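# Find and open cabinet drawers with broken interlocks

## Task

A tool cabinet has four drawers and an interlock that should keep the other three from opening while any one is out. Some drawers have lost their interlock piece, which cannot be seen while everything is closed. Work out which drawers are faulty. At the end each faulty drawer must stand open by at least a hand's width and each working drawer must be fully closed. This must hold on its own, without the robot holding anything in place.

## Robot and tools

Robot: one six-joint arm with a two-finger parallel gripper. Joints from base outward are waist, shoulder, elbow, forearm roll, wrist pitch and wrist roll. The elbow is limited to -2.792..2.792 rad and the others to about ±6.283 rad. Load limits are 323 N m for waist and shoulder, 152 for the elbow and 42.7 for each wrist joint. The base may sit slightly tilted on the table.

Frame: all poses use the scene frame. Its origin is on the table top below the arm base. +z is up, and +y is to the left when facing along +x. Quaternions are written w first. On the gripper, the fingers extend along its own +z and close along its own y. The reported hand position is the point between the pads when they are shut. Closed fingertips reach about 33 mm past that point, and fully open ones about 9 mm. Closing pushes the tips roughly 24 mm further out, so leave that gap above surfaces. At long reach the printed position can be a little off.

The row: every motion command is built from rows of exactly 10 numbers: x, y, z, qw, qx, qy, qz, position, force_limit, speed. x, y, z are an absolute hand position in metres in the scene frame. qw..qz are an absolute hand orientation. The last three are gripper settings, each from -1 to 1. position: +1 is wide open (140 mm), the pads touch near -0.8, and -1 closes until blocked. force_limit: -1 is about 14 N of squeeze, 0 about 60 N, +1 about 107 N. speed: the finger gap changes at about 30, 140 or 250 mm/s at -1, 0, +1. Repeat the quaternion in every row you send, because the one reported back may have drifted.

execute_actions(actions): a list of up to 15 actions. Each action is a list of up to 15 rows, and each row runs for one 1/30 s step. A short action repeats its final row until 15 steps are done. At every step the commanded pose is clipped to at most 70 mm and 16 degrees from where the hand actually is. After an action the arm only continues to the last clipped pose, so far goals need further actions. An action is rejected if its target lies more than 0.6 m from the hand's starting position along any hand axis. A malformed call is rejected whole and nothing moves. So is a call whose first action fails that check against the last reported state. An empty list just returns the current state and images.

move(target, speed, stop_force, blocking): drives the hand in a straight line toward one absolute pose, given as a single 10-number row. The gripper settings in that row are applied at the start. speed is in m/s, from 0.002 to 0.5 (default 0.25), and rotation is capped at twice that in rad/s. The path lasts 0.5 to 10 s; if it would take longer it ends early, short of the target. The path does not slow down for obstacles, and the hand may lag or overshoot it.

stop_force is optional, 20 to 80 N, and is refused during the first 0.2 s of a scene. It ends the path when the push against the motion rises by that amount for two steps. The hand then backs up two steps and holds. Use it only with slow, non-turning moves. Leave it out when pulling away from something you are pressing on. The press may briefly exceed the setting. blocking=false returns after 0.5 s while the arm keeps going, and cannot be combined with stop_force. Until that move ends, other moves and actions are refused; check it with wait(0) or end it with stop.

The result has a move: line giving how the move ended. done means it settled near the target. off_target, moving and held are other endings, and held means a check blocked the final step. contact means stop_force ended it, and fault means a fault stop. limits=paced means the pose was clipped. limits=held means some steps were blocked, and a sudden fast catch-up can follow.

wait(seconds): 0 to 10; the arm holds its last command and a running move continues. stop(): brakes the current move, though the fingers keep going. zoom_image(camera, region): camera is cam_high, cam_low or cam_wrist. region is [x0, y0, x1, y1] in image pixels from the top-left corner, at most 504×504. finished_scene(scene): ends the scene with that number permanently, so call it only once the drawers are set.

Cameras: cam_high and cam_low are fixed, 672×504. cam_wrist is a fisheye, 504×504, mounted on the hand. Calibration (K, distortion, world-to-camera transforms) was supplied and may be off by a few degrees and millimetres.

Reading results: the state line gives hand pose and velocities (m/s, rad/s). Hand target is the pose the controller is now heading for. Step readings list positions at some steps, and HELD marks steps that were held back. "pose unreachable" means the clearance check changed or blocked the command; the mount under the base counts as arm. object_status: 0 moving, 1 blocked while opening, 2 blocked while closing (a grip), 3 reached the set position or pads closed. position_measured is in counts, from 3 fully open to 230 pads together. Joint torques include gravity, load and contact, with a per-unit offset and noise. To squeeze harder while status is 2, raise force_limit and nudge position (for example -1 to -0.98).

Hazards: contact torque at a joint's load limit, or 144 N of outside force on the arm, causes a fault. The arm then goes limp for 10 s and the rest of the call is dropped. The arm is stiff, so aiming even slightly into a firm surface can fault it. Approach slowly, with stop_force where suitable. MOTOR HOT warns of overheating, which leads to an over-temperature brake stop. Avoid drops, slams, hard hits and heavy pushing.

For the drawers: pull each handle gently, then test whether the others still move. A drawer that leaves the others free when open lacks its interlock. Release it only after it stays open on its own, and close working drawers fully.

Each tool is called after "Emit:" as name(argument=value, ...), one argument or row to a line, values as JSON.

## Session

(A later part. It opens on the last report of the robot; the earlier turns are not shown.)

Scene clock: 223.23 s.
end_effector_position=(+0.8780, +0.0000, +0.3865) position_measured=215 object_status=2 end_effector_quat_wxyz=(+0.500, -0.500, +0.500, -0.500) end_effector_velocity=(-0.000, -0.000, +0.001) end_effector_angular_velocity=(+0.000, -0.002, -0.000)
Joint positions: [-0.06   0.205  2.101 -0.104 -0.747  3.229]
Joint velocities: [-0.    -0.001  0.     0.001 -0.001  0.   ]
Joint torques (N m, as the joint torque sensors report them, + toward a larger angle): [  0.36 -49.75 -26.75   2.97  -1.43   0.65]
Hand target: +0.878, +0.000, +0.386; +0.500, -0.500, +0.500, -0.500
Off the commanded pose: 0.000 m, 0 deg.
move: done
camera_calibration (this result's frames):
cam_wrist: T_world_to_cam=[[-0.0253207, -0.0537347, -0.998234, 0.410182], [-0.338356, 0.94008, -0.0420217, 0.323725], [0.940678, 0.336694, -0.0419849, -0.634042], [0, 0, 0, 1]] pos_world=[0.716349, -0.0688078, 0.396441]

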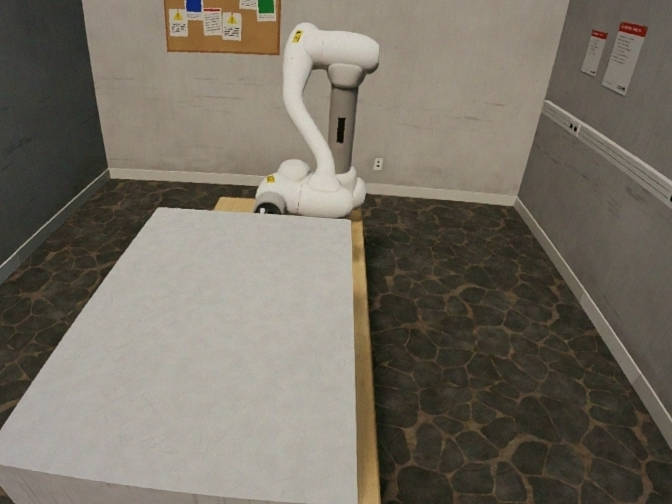

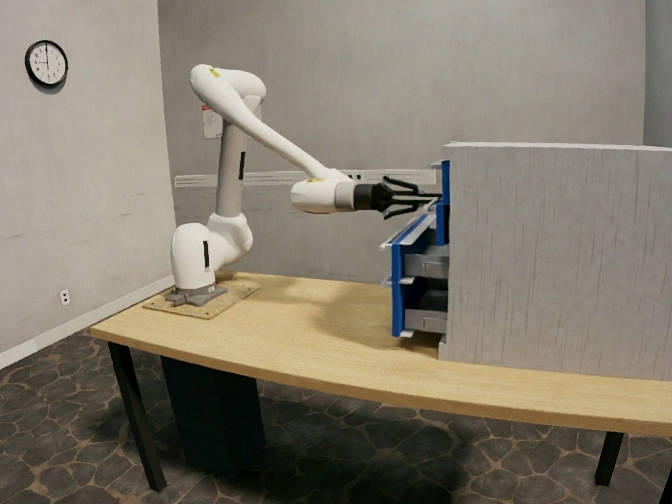

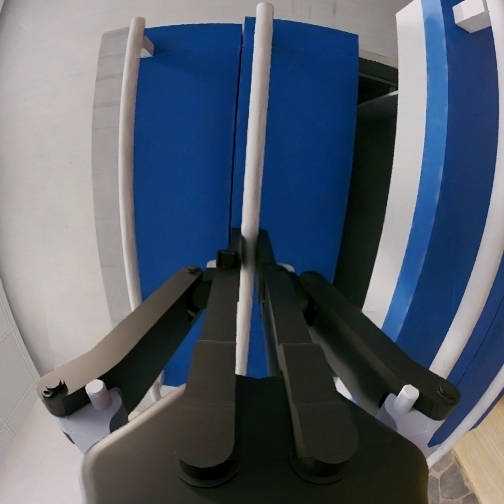

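D2 opens too. Pull it out and try D1.

Emit:
move(
  target=[0.768, 0, 0.3865, 0.5, -0.5, 0.5, -0.5, -1, -0.5, 0],
  speed=0.07,
  stop_force=50,
)

Emit:
execute_actions(
  actions=[
    [[0.768, 0, 0.3865, 0.5, -0.5, 0.5, -0.5, -0.3, -0.5, 0]],
  ],
)

Emit:
move(
  target=[0.72, 0, 0.39, 0.5, -0.5, 0.5, -0.5, -0.3, -0.5, 0],
  speed=0.2,
)

Emit:
move(
  target=[0.72, 0, 0.4865, 0.5, -0.5, 0.5, -0.5, -0.3, -0.5, 0],
  speed=0.2,
)

Emit:
move(
  target=[0.893, 0, 0.4865, 0.5, -0.5, 0.5, -0.5, -0.3, -0.5, 0],
  speed=0.12,
)

Emit:
execute_actions(
  actions=[
    [[0.893, 0, 0.4865, 0.5, -0.5, 0.5, -0.5, -1, -0.5, 0]],
  ],
)

Emit:
move(
  target=[0.878, 0, 0.4865, 0.5, -0.5, 0.5, -0.5, -1, -0.5, 0],
  speed=0.008,
  stop_force=35,
)

Scene clock: 234.13 s.
end_effector_position=(+0.7681, +0.0000, +0.3863) position_measured=215 object_status=2 end_effector_quat_wxyz=(+0.500, -0.500, +0.500, -0.500) end_effector_velocity=(-0.001, +0.000, +0.001) end_effector_angular_velocity=(+0.000, -0.002, +0.001)
Joint positions: [-0.078  0.046  2.293 -0.126 -0.782  3.242]
Joint velocities: [-0.    -0.002  0.002 -0.001 -0.002  0.001]
Joint torques (N m, as the joint torque sensors report them, + toward a larger angle): [ -0.36 -40.74 -29.83   3.2   -3.7    0.33]
Hand target: +0.768, +0.000, +0.386; +0.500, -0.500, +0.500, -0.500
Off the commanded pose: 0.000 m, 0 deg.
move: done
camera_calibration (this result's frames):
cam_wrist: T_world_to_cam=[[-0.0253536, -0.0537575, -0.998232, 0.407256], [-0.338368, 0.940075, -0.0420316, 0.286496], [0.940672, 0.336704, -0.0420241, -0.53062], [0, 0, 0, 1]] pos_world=[0.606405, -0.0687727, 0.396279]

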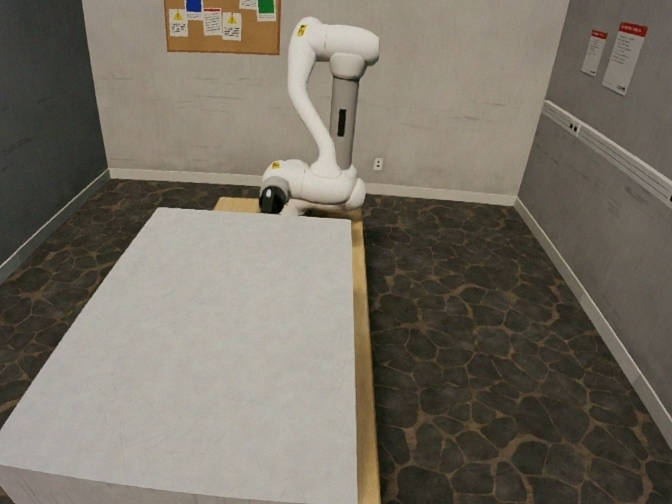

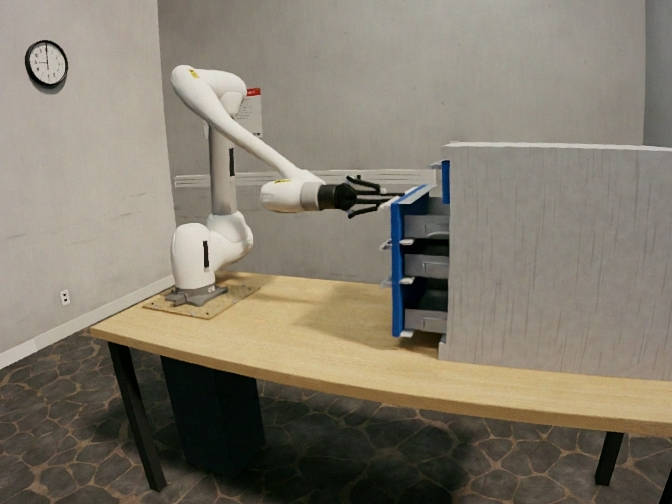

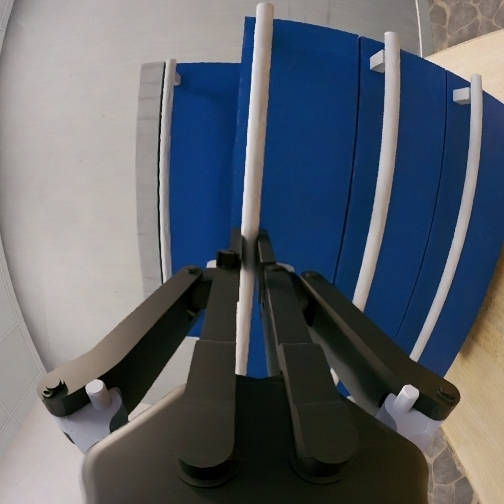

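Scene clock: 234.63 s.
end_effector_position=(+0.7680, +0.0000, +0.3865) position_measured=167 object_status=3 end_effector_quat_wxyz=(+0.500, -0.500, +0.500, -0.500) end_effector_velocity=(+0.000, -0.001, -0.000) end_effector_angular_velocity=(+0.002, +0.001, -0.002)
Joint positions: [-0.078  0.045  2.293 -0.126 -0.781  3.242]
Joint velocities: [ 0.    -0.    -0.     0.002  0.001 -0.   ]
Joint torques (N m, as the joint torque sensors report them, + toward a larger angle): [ -2.29 -39.78 -30.15   2.93  -3.05   0.38]
Hand target: +0.768, +0.000, +0.386; +0.500, -0.500, +0.500, -0.500
Off the commanded pose: 0.000 m, 0 deg.
Step readings (end_effector_position):
0: (+0.7681, +0.0000, +0.3863)
1: (+0.7681, +0.0000, +0.3863)
2: (+0.7680, +0.0000, +0.3864)
4: (+0.7680, +0.0000, +0.3865)
8: (+0.7680, +0.0000, +0.3865)
15: end_effector_position above
camera_calibration (this result's frames):
cam_wrist: T_world_to_cam=[[-0.0253767, -0.0537284, -0.998233, 0.407418], [-0.338357, 0.94008, -0.0419968, 0.286476], [0.940676, 0.336693, -0.0420355, -0.530481], [0, 0, 0, 1]] pos_world=[0.606281, -0.0688109, 0.39643]

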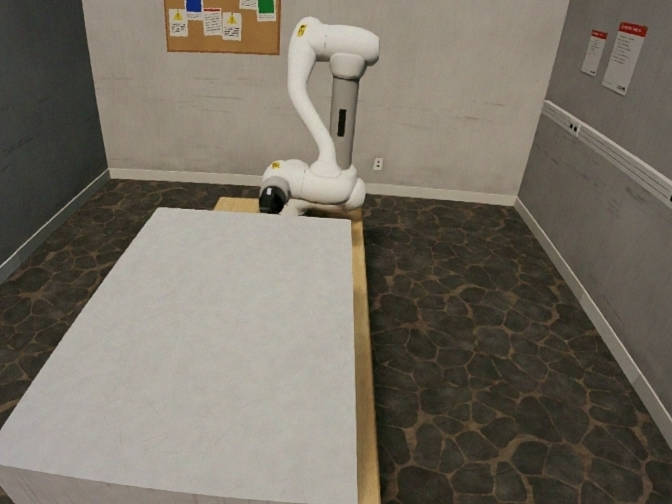

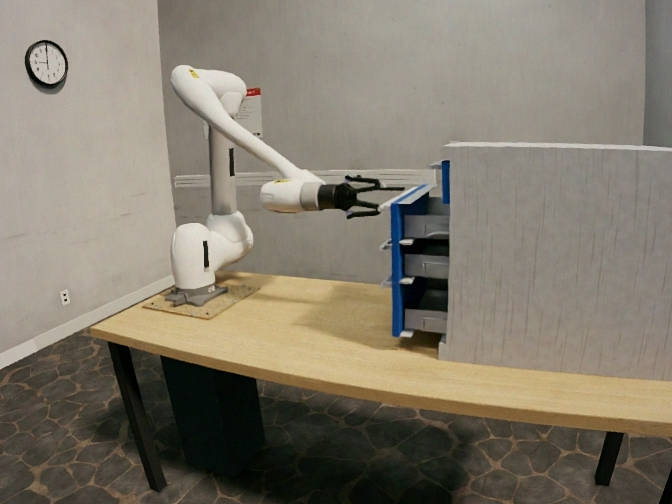

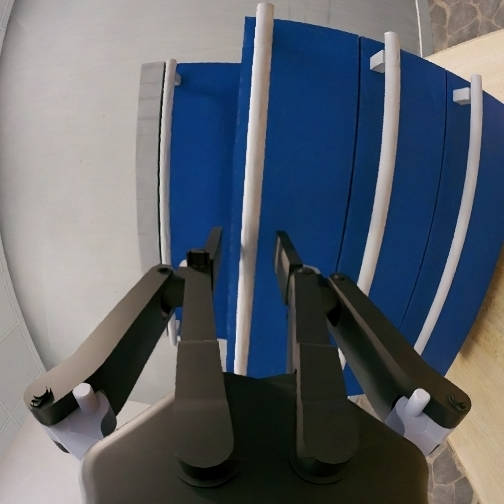

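Scene clock: 235.47 s.
end_effector_position=(+0.7201, +0.0000, +0.3899) position_measured=167 object_status=3 end_effector_quat_wxyz=(+0.500, -0.500, +0.500, -0.500) end_effector_velocity=(-0.001, -0.000, +0.000) end_effector_angular_velocity=(+0.000, -0.001, -0.000)
Joint positions: [-0.089 -0.036  2.368 -0.143 -0.776  3.255]
Joint velocities: [-0.    -0.002  0.002 -0.    -0.     0.   ]
Joint torques (N m, as the joint torque sensors report them, + toward a larger angle): [ -1.08 -32.77 -29.98   2.78  -3.33   0.6 ]
Hand target: +0.720, +0.000, +0.390; +0.500, -0.500, +0.500, -0.500
Off the commanded pose: 0.000 m, 0 deg.
move: done
camera_calibration (this result's frames):
cam_wrist: T_world_to_cam=[[-0.0253525, -0.0537464, -0.998233, 0.409618], [-0.33835, 0.940082, -0.0420222, 0.2704], [0.940679, 0.336687, -0.0420186, -0.48528], [0, 0, 0, 1]] pos_world=[0.558368, -0.068795, 0.399866]

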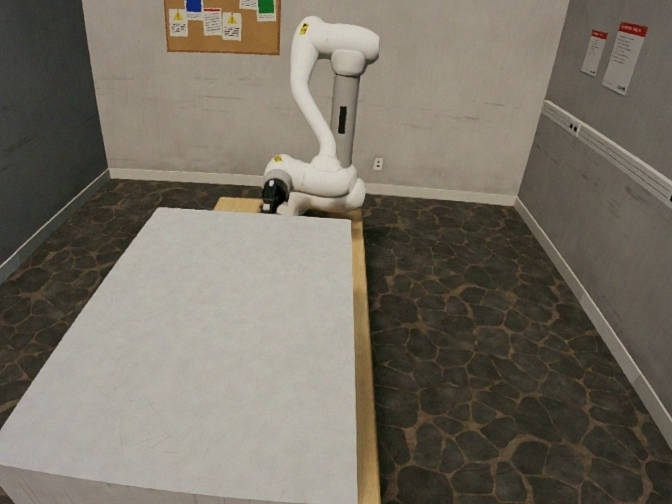

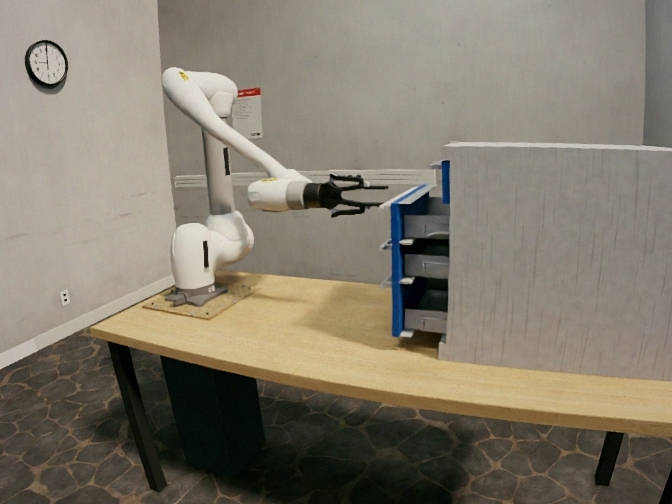

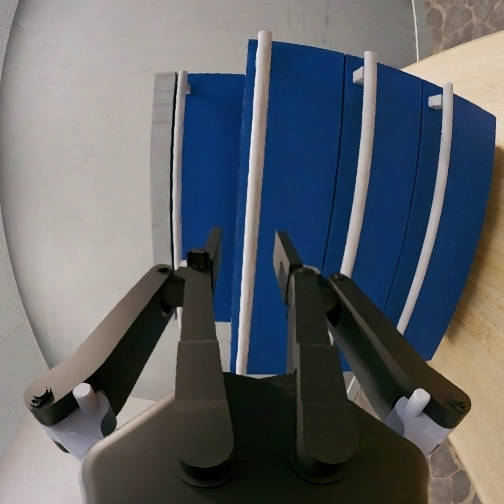

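Scene clock: 236.40 s.
end_effector_position=(+0.7199, +0.0000, +0.4864) position_measured=167 object_status=3 end_effector_quat_wxyz=(+0.500, -0.500, +0.500, -0.500) end_effector_velocity=(+0.000, +0.000, +0.000) end_effector_angular_velocity=(-0.000, +0.002, +0.001)
Joint positions: [-0.092 -0.165  2.263 -0.199 -0.545  3.323]
Joint velocities: [-0.001 -0.001 -0.001 -0.005  0.004  0.004]
Joint torques (N m, as the joint torque sensors report them, + toward a larger angle): [ -0.07 -21.94 -35.63   3.53  -2.98   0.36]
Hand target: +0.720, +0.000, +0.487; +0.500, -0.500, +0.500, -0.500
Off the commanded pose: 0.000 m, 0 deg.
move: done
camera_calibration (this result's frames):
cam_wrist: T_world_to_cam=[[-0.0253436, -0.0537734, -0.998232, 0.505928], [-0.338279, 0.940106, -0.0420538, 0.274348], [0.940704, 0.336615, -0.042016, -0.481041], [0, 0, 0, 1]] pos_world=[0.558146, -0.0687848, 0.496359]

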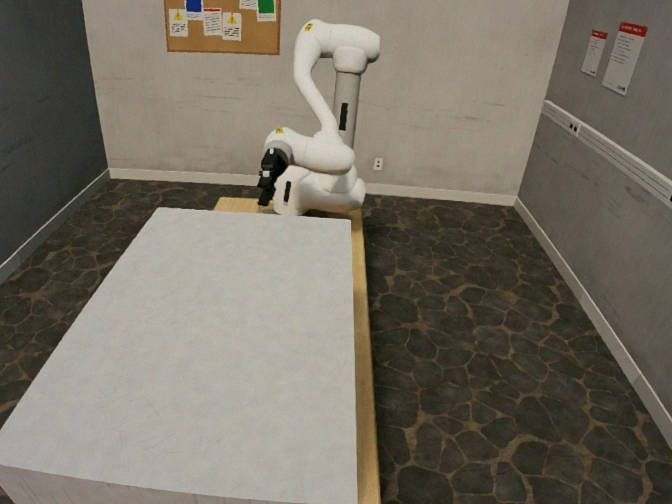

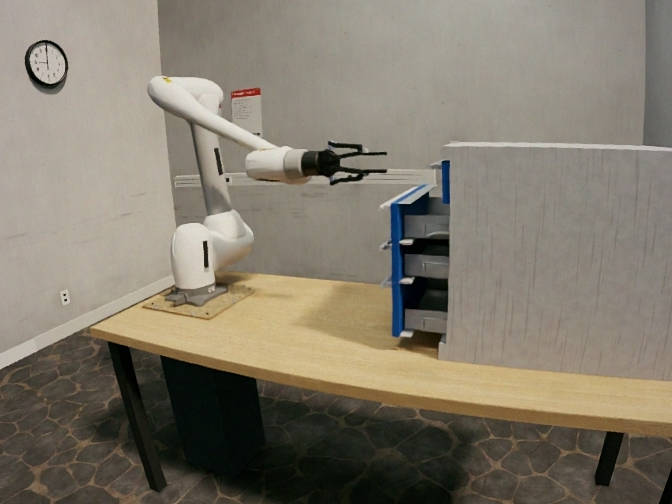

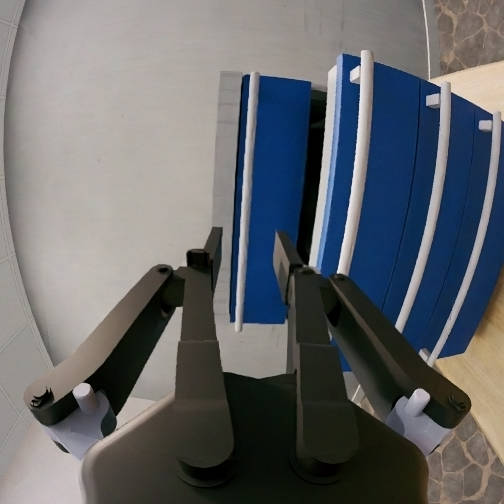

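Scene clock: 238.23 s.
end_effector_position=(+0.8929, -0.0001, +0.4868) position_measured=167 object_status=3 end_effector_quat_wxyz=(+0.500, -0.500, +0.500, -0.500) end_effector_velocity=(+0.001, +0.000, -0.001) end_effector_angular_velocity=(-0.000, +0.000, +0.000)
Joint positions: [-0.06   0.117  1.984 -0.137 -0.545  3.27 ]
Joint velocities: [ 0.     0.003 -0.002  0.001 -0.001 -0.001]
Joint torques (N m, as the joint torque sensors report them, + toward a larger angle): [ -2.16 -51.85 -35.86   3.59  -2.96   0.4 ]
Hand target: +0.893, -0.000, +0.487; +0.500, -0.500, +0.500, -0.500
Off the commanded pose: 0.000 m, 0 deg.
move: done
camera_calibration (this result's frames):
cam_wrist: T_world_to_cam=[[-0.0252892, -0.0536863, -0.998238, 0.510646], [-0.338336, 0.940088, -0.0419876, 0.332995], [0.940685, 0.336678, -0.0419382, -0.643801], [0, 0, 0, 1]] pos_world=[0.731192, -0.0688761, 0.496728]

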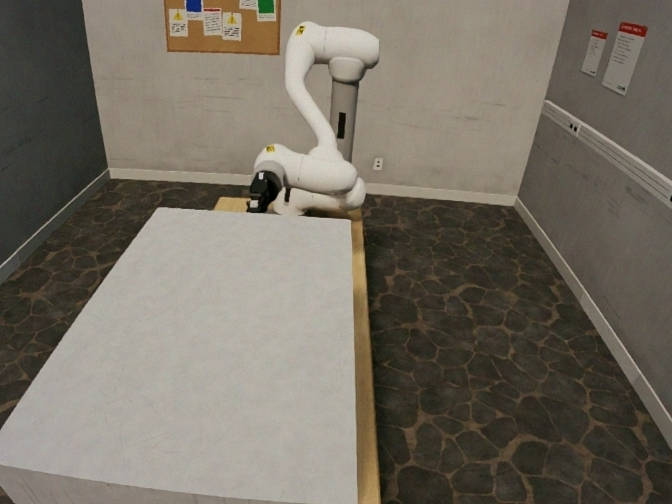

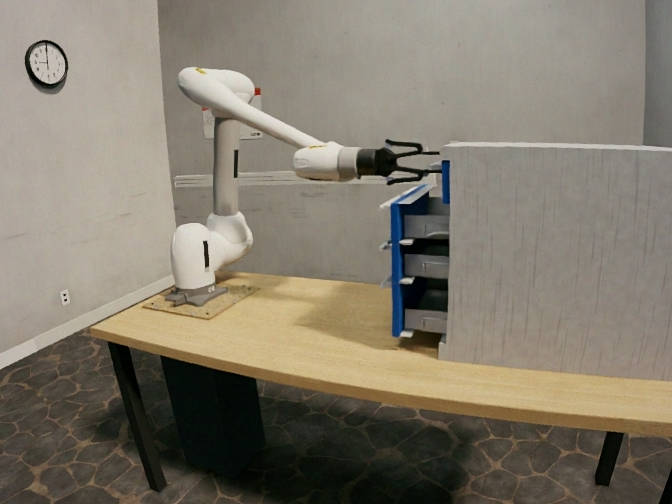

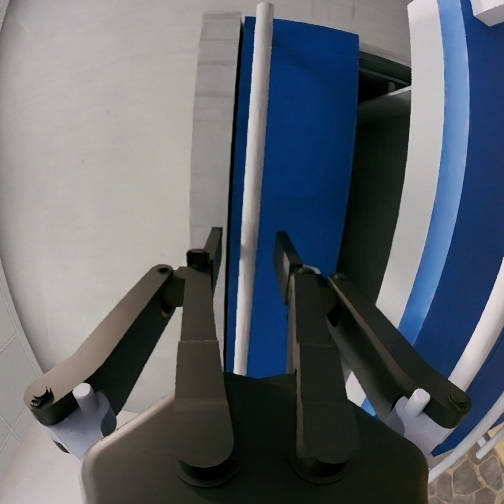

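Scene clock: 238.73 s.
end_effector_position=(+0.8930, -0.0000, +0.4867) position_measured=215 object_status=2 end_effector_quat_wxyz=(+0.500, -0.500, +0.500, -0.500) end_effector_velocity=(-0.000, -0.000, -0.001) end_effector_angular_velocity=(+0.001, +0.002, -0.001)
Joint positions: [-0.06   0.118  1.984 -0.137 -0.545  3.269]
Joint velocities: [ 0.     0.     0.     0.001  0.001 -0.   ]
Joint torques (N m, as the joint torque sensors report them, + toward a larger angle): [ -0.8  -49.22 -34.38   3.65  -2.11   0.3 ]
Hand target: +0.893, -0.000, +0.487; +0.500, -0.500, +0.500, -0.500
Off the commanded pose: 0.000 m, 0 deg.
Step readings (end_effector_position):
0: (+0.8929, -0.0001, +0.4868)
1: (+0.8929, -0.0001, +0.4868)
2: (+0.8930, -0.0001, +0.4867)
4: (+0.8930, -0.0000, +0.4866)
8: (+0.8930, -0.0000, +0.4867)
15: end_effector_position above
camera_calibration (this result's frames):
cam_wrist: T_world_to_cam=[[-0.0250731, -0.0537414, -0.99824, 0.510357], [-0.338352, 0.940077, -0.0421117, 0.33305], [0.940686, 0.3367, -0.0417541, -0.644048], [0, 0, 0, 1]] pos_world=[0.731331, -0.0688139, 0.496593]

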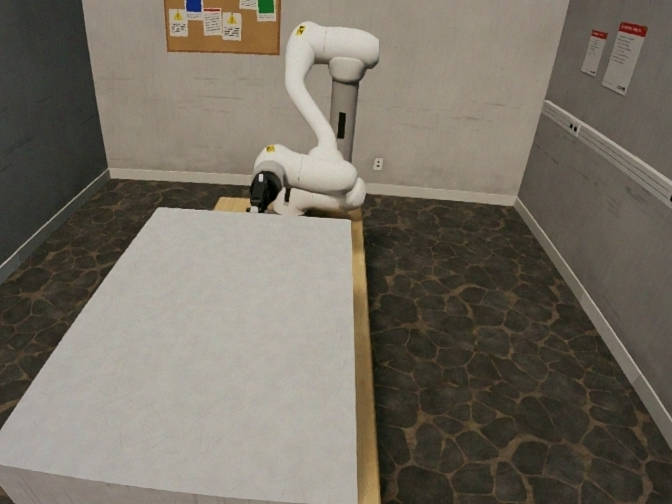

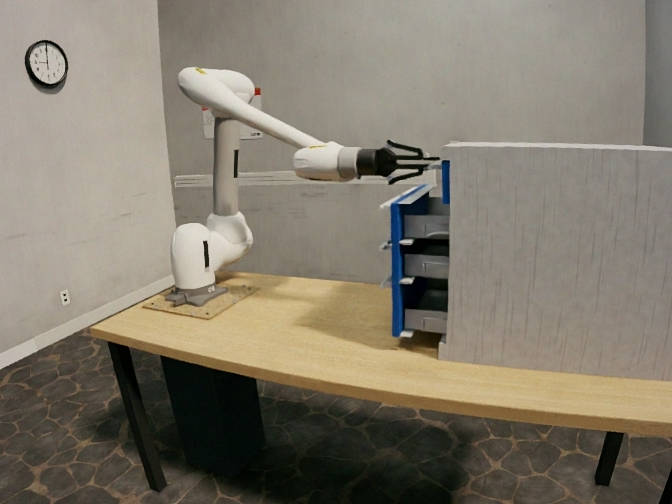

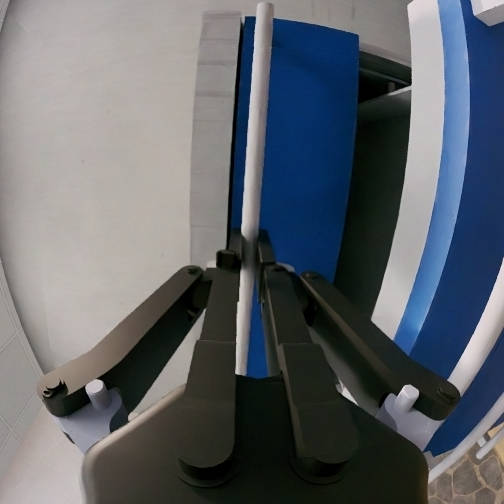

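Scene clock: 239.77 s.
end_effector_position=(+0.8875, -0.0000, +0.4867) position_measured=215 object_status=2 end_effector_quat_wxyz=(+0.500, -0.500, +0.500, -0.500) end_effector_velocity=(+0.003, -0.000, +0.001) end_effector_angular_velocity=(-0.001, -0.000, +0.000)
Joint positions: [-0.06   0.109  1.994 -0.138 -0.547  3.27 ]
Joint velocities: [-0.     0.003 -0.006 -0.001  0.002 -0.   ]
Joint torques (N m, as the joint torque sensors report them, + toward a larger angle): [ -1.27 -59.2  -25.79   3.42  -2.41   0.18]
Hand target: +0.888, +0.000, +0.487; +0.500, -0.500, +0.500, -0.500
Off the commanded pose: 0.009 m, 0 deg.
move: contact
camera_calibration (this result's frames):
cam_wrist: T_world_to_cam=[[-0.0250599, -0.0537531, -0.99824, 0.51019], [-0.338358, 0.940074, -0.0421268, 0.331202], [0.940684, 0.336707, -0.041746, -0.638817], [0, 0, 0, 1]] pos_world=[0.725775, -0.0688353, 0.496577]

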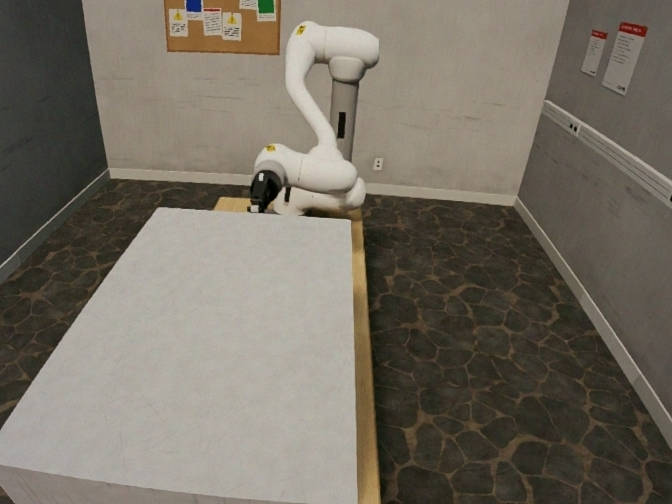

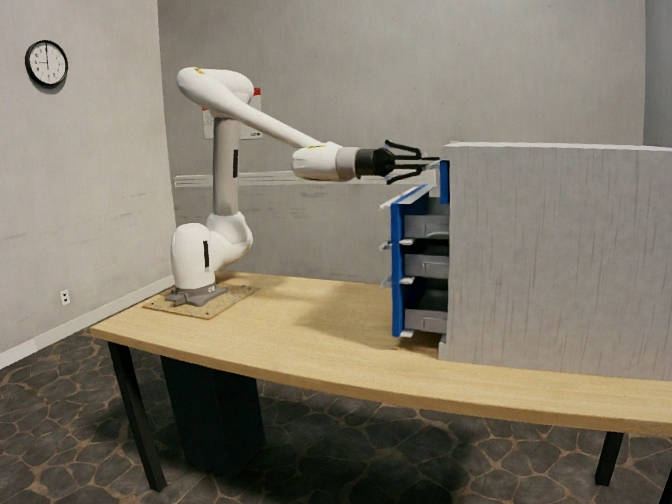

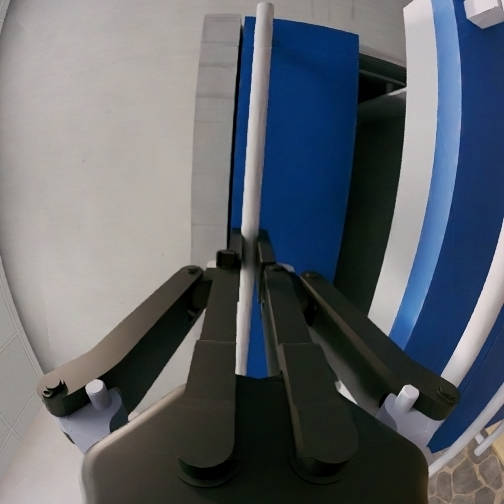

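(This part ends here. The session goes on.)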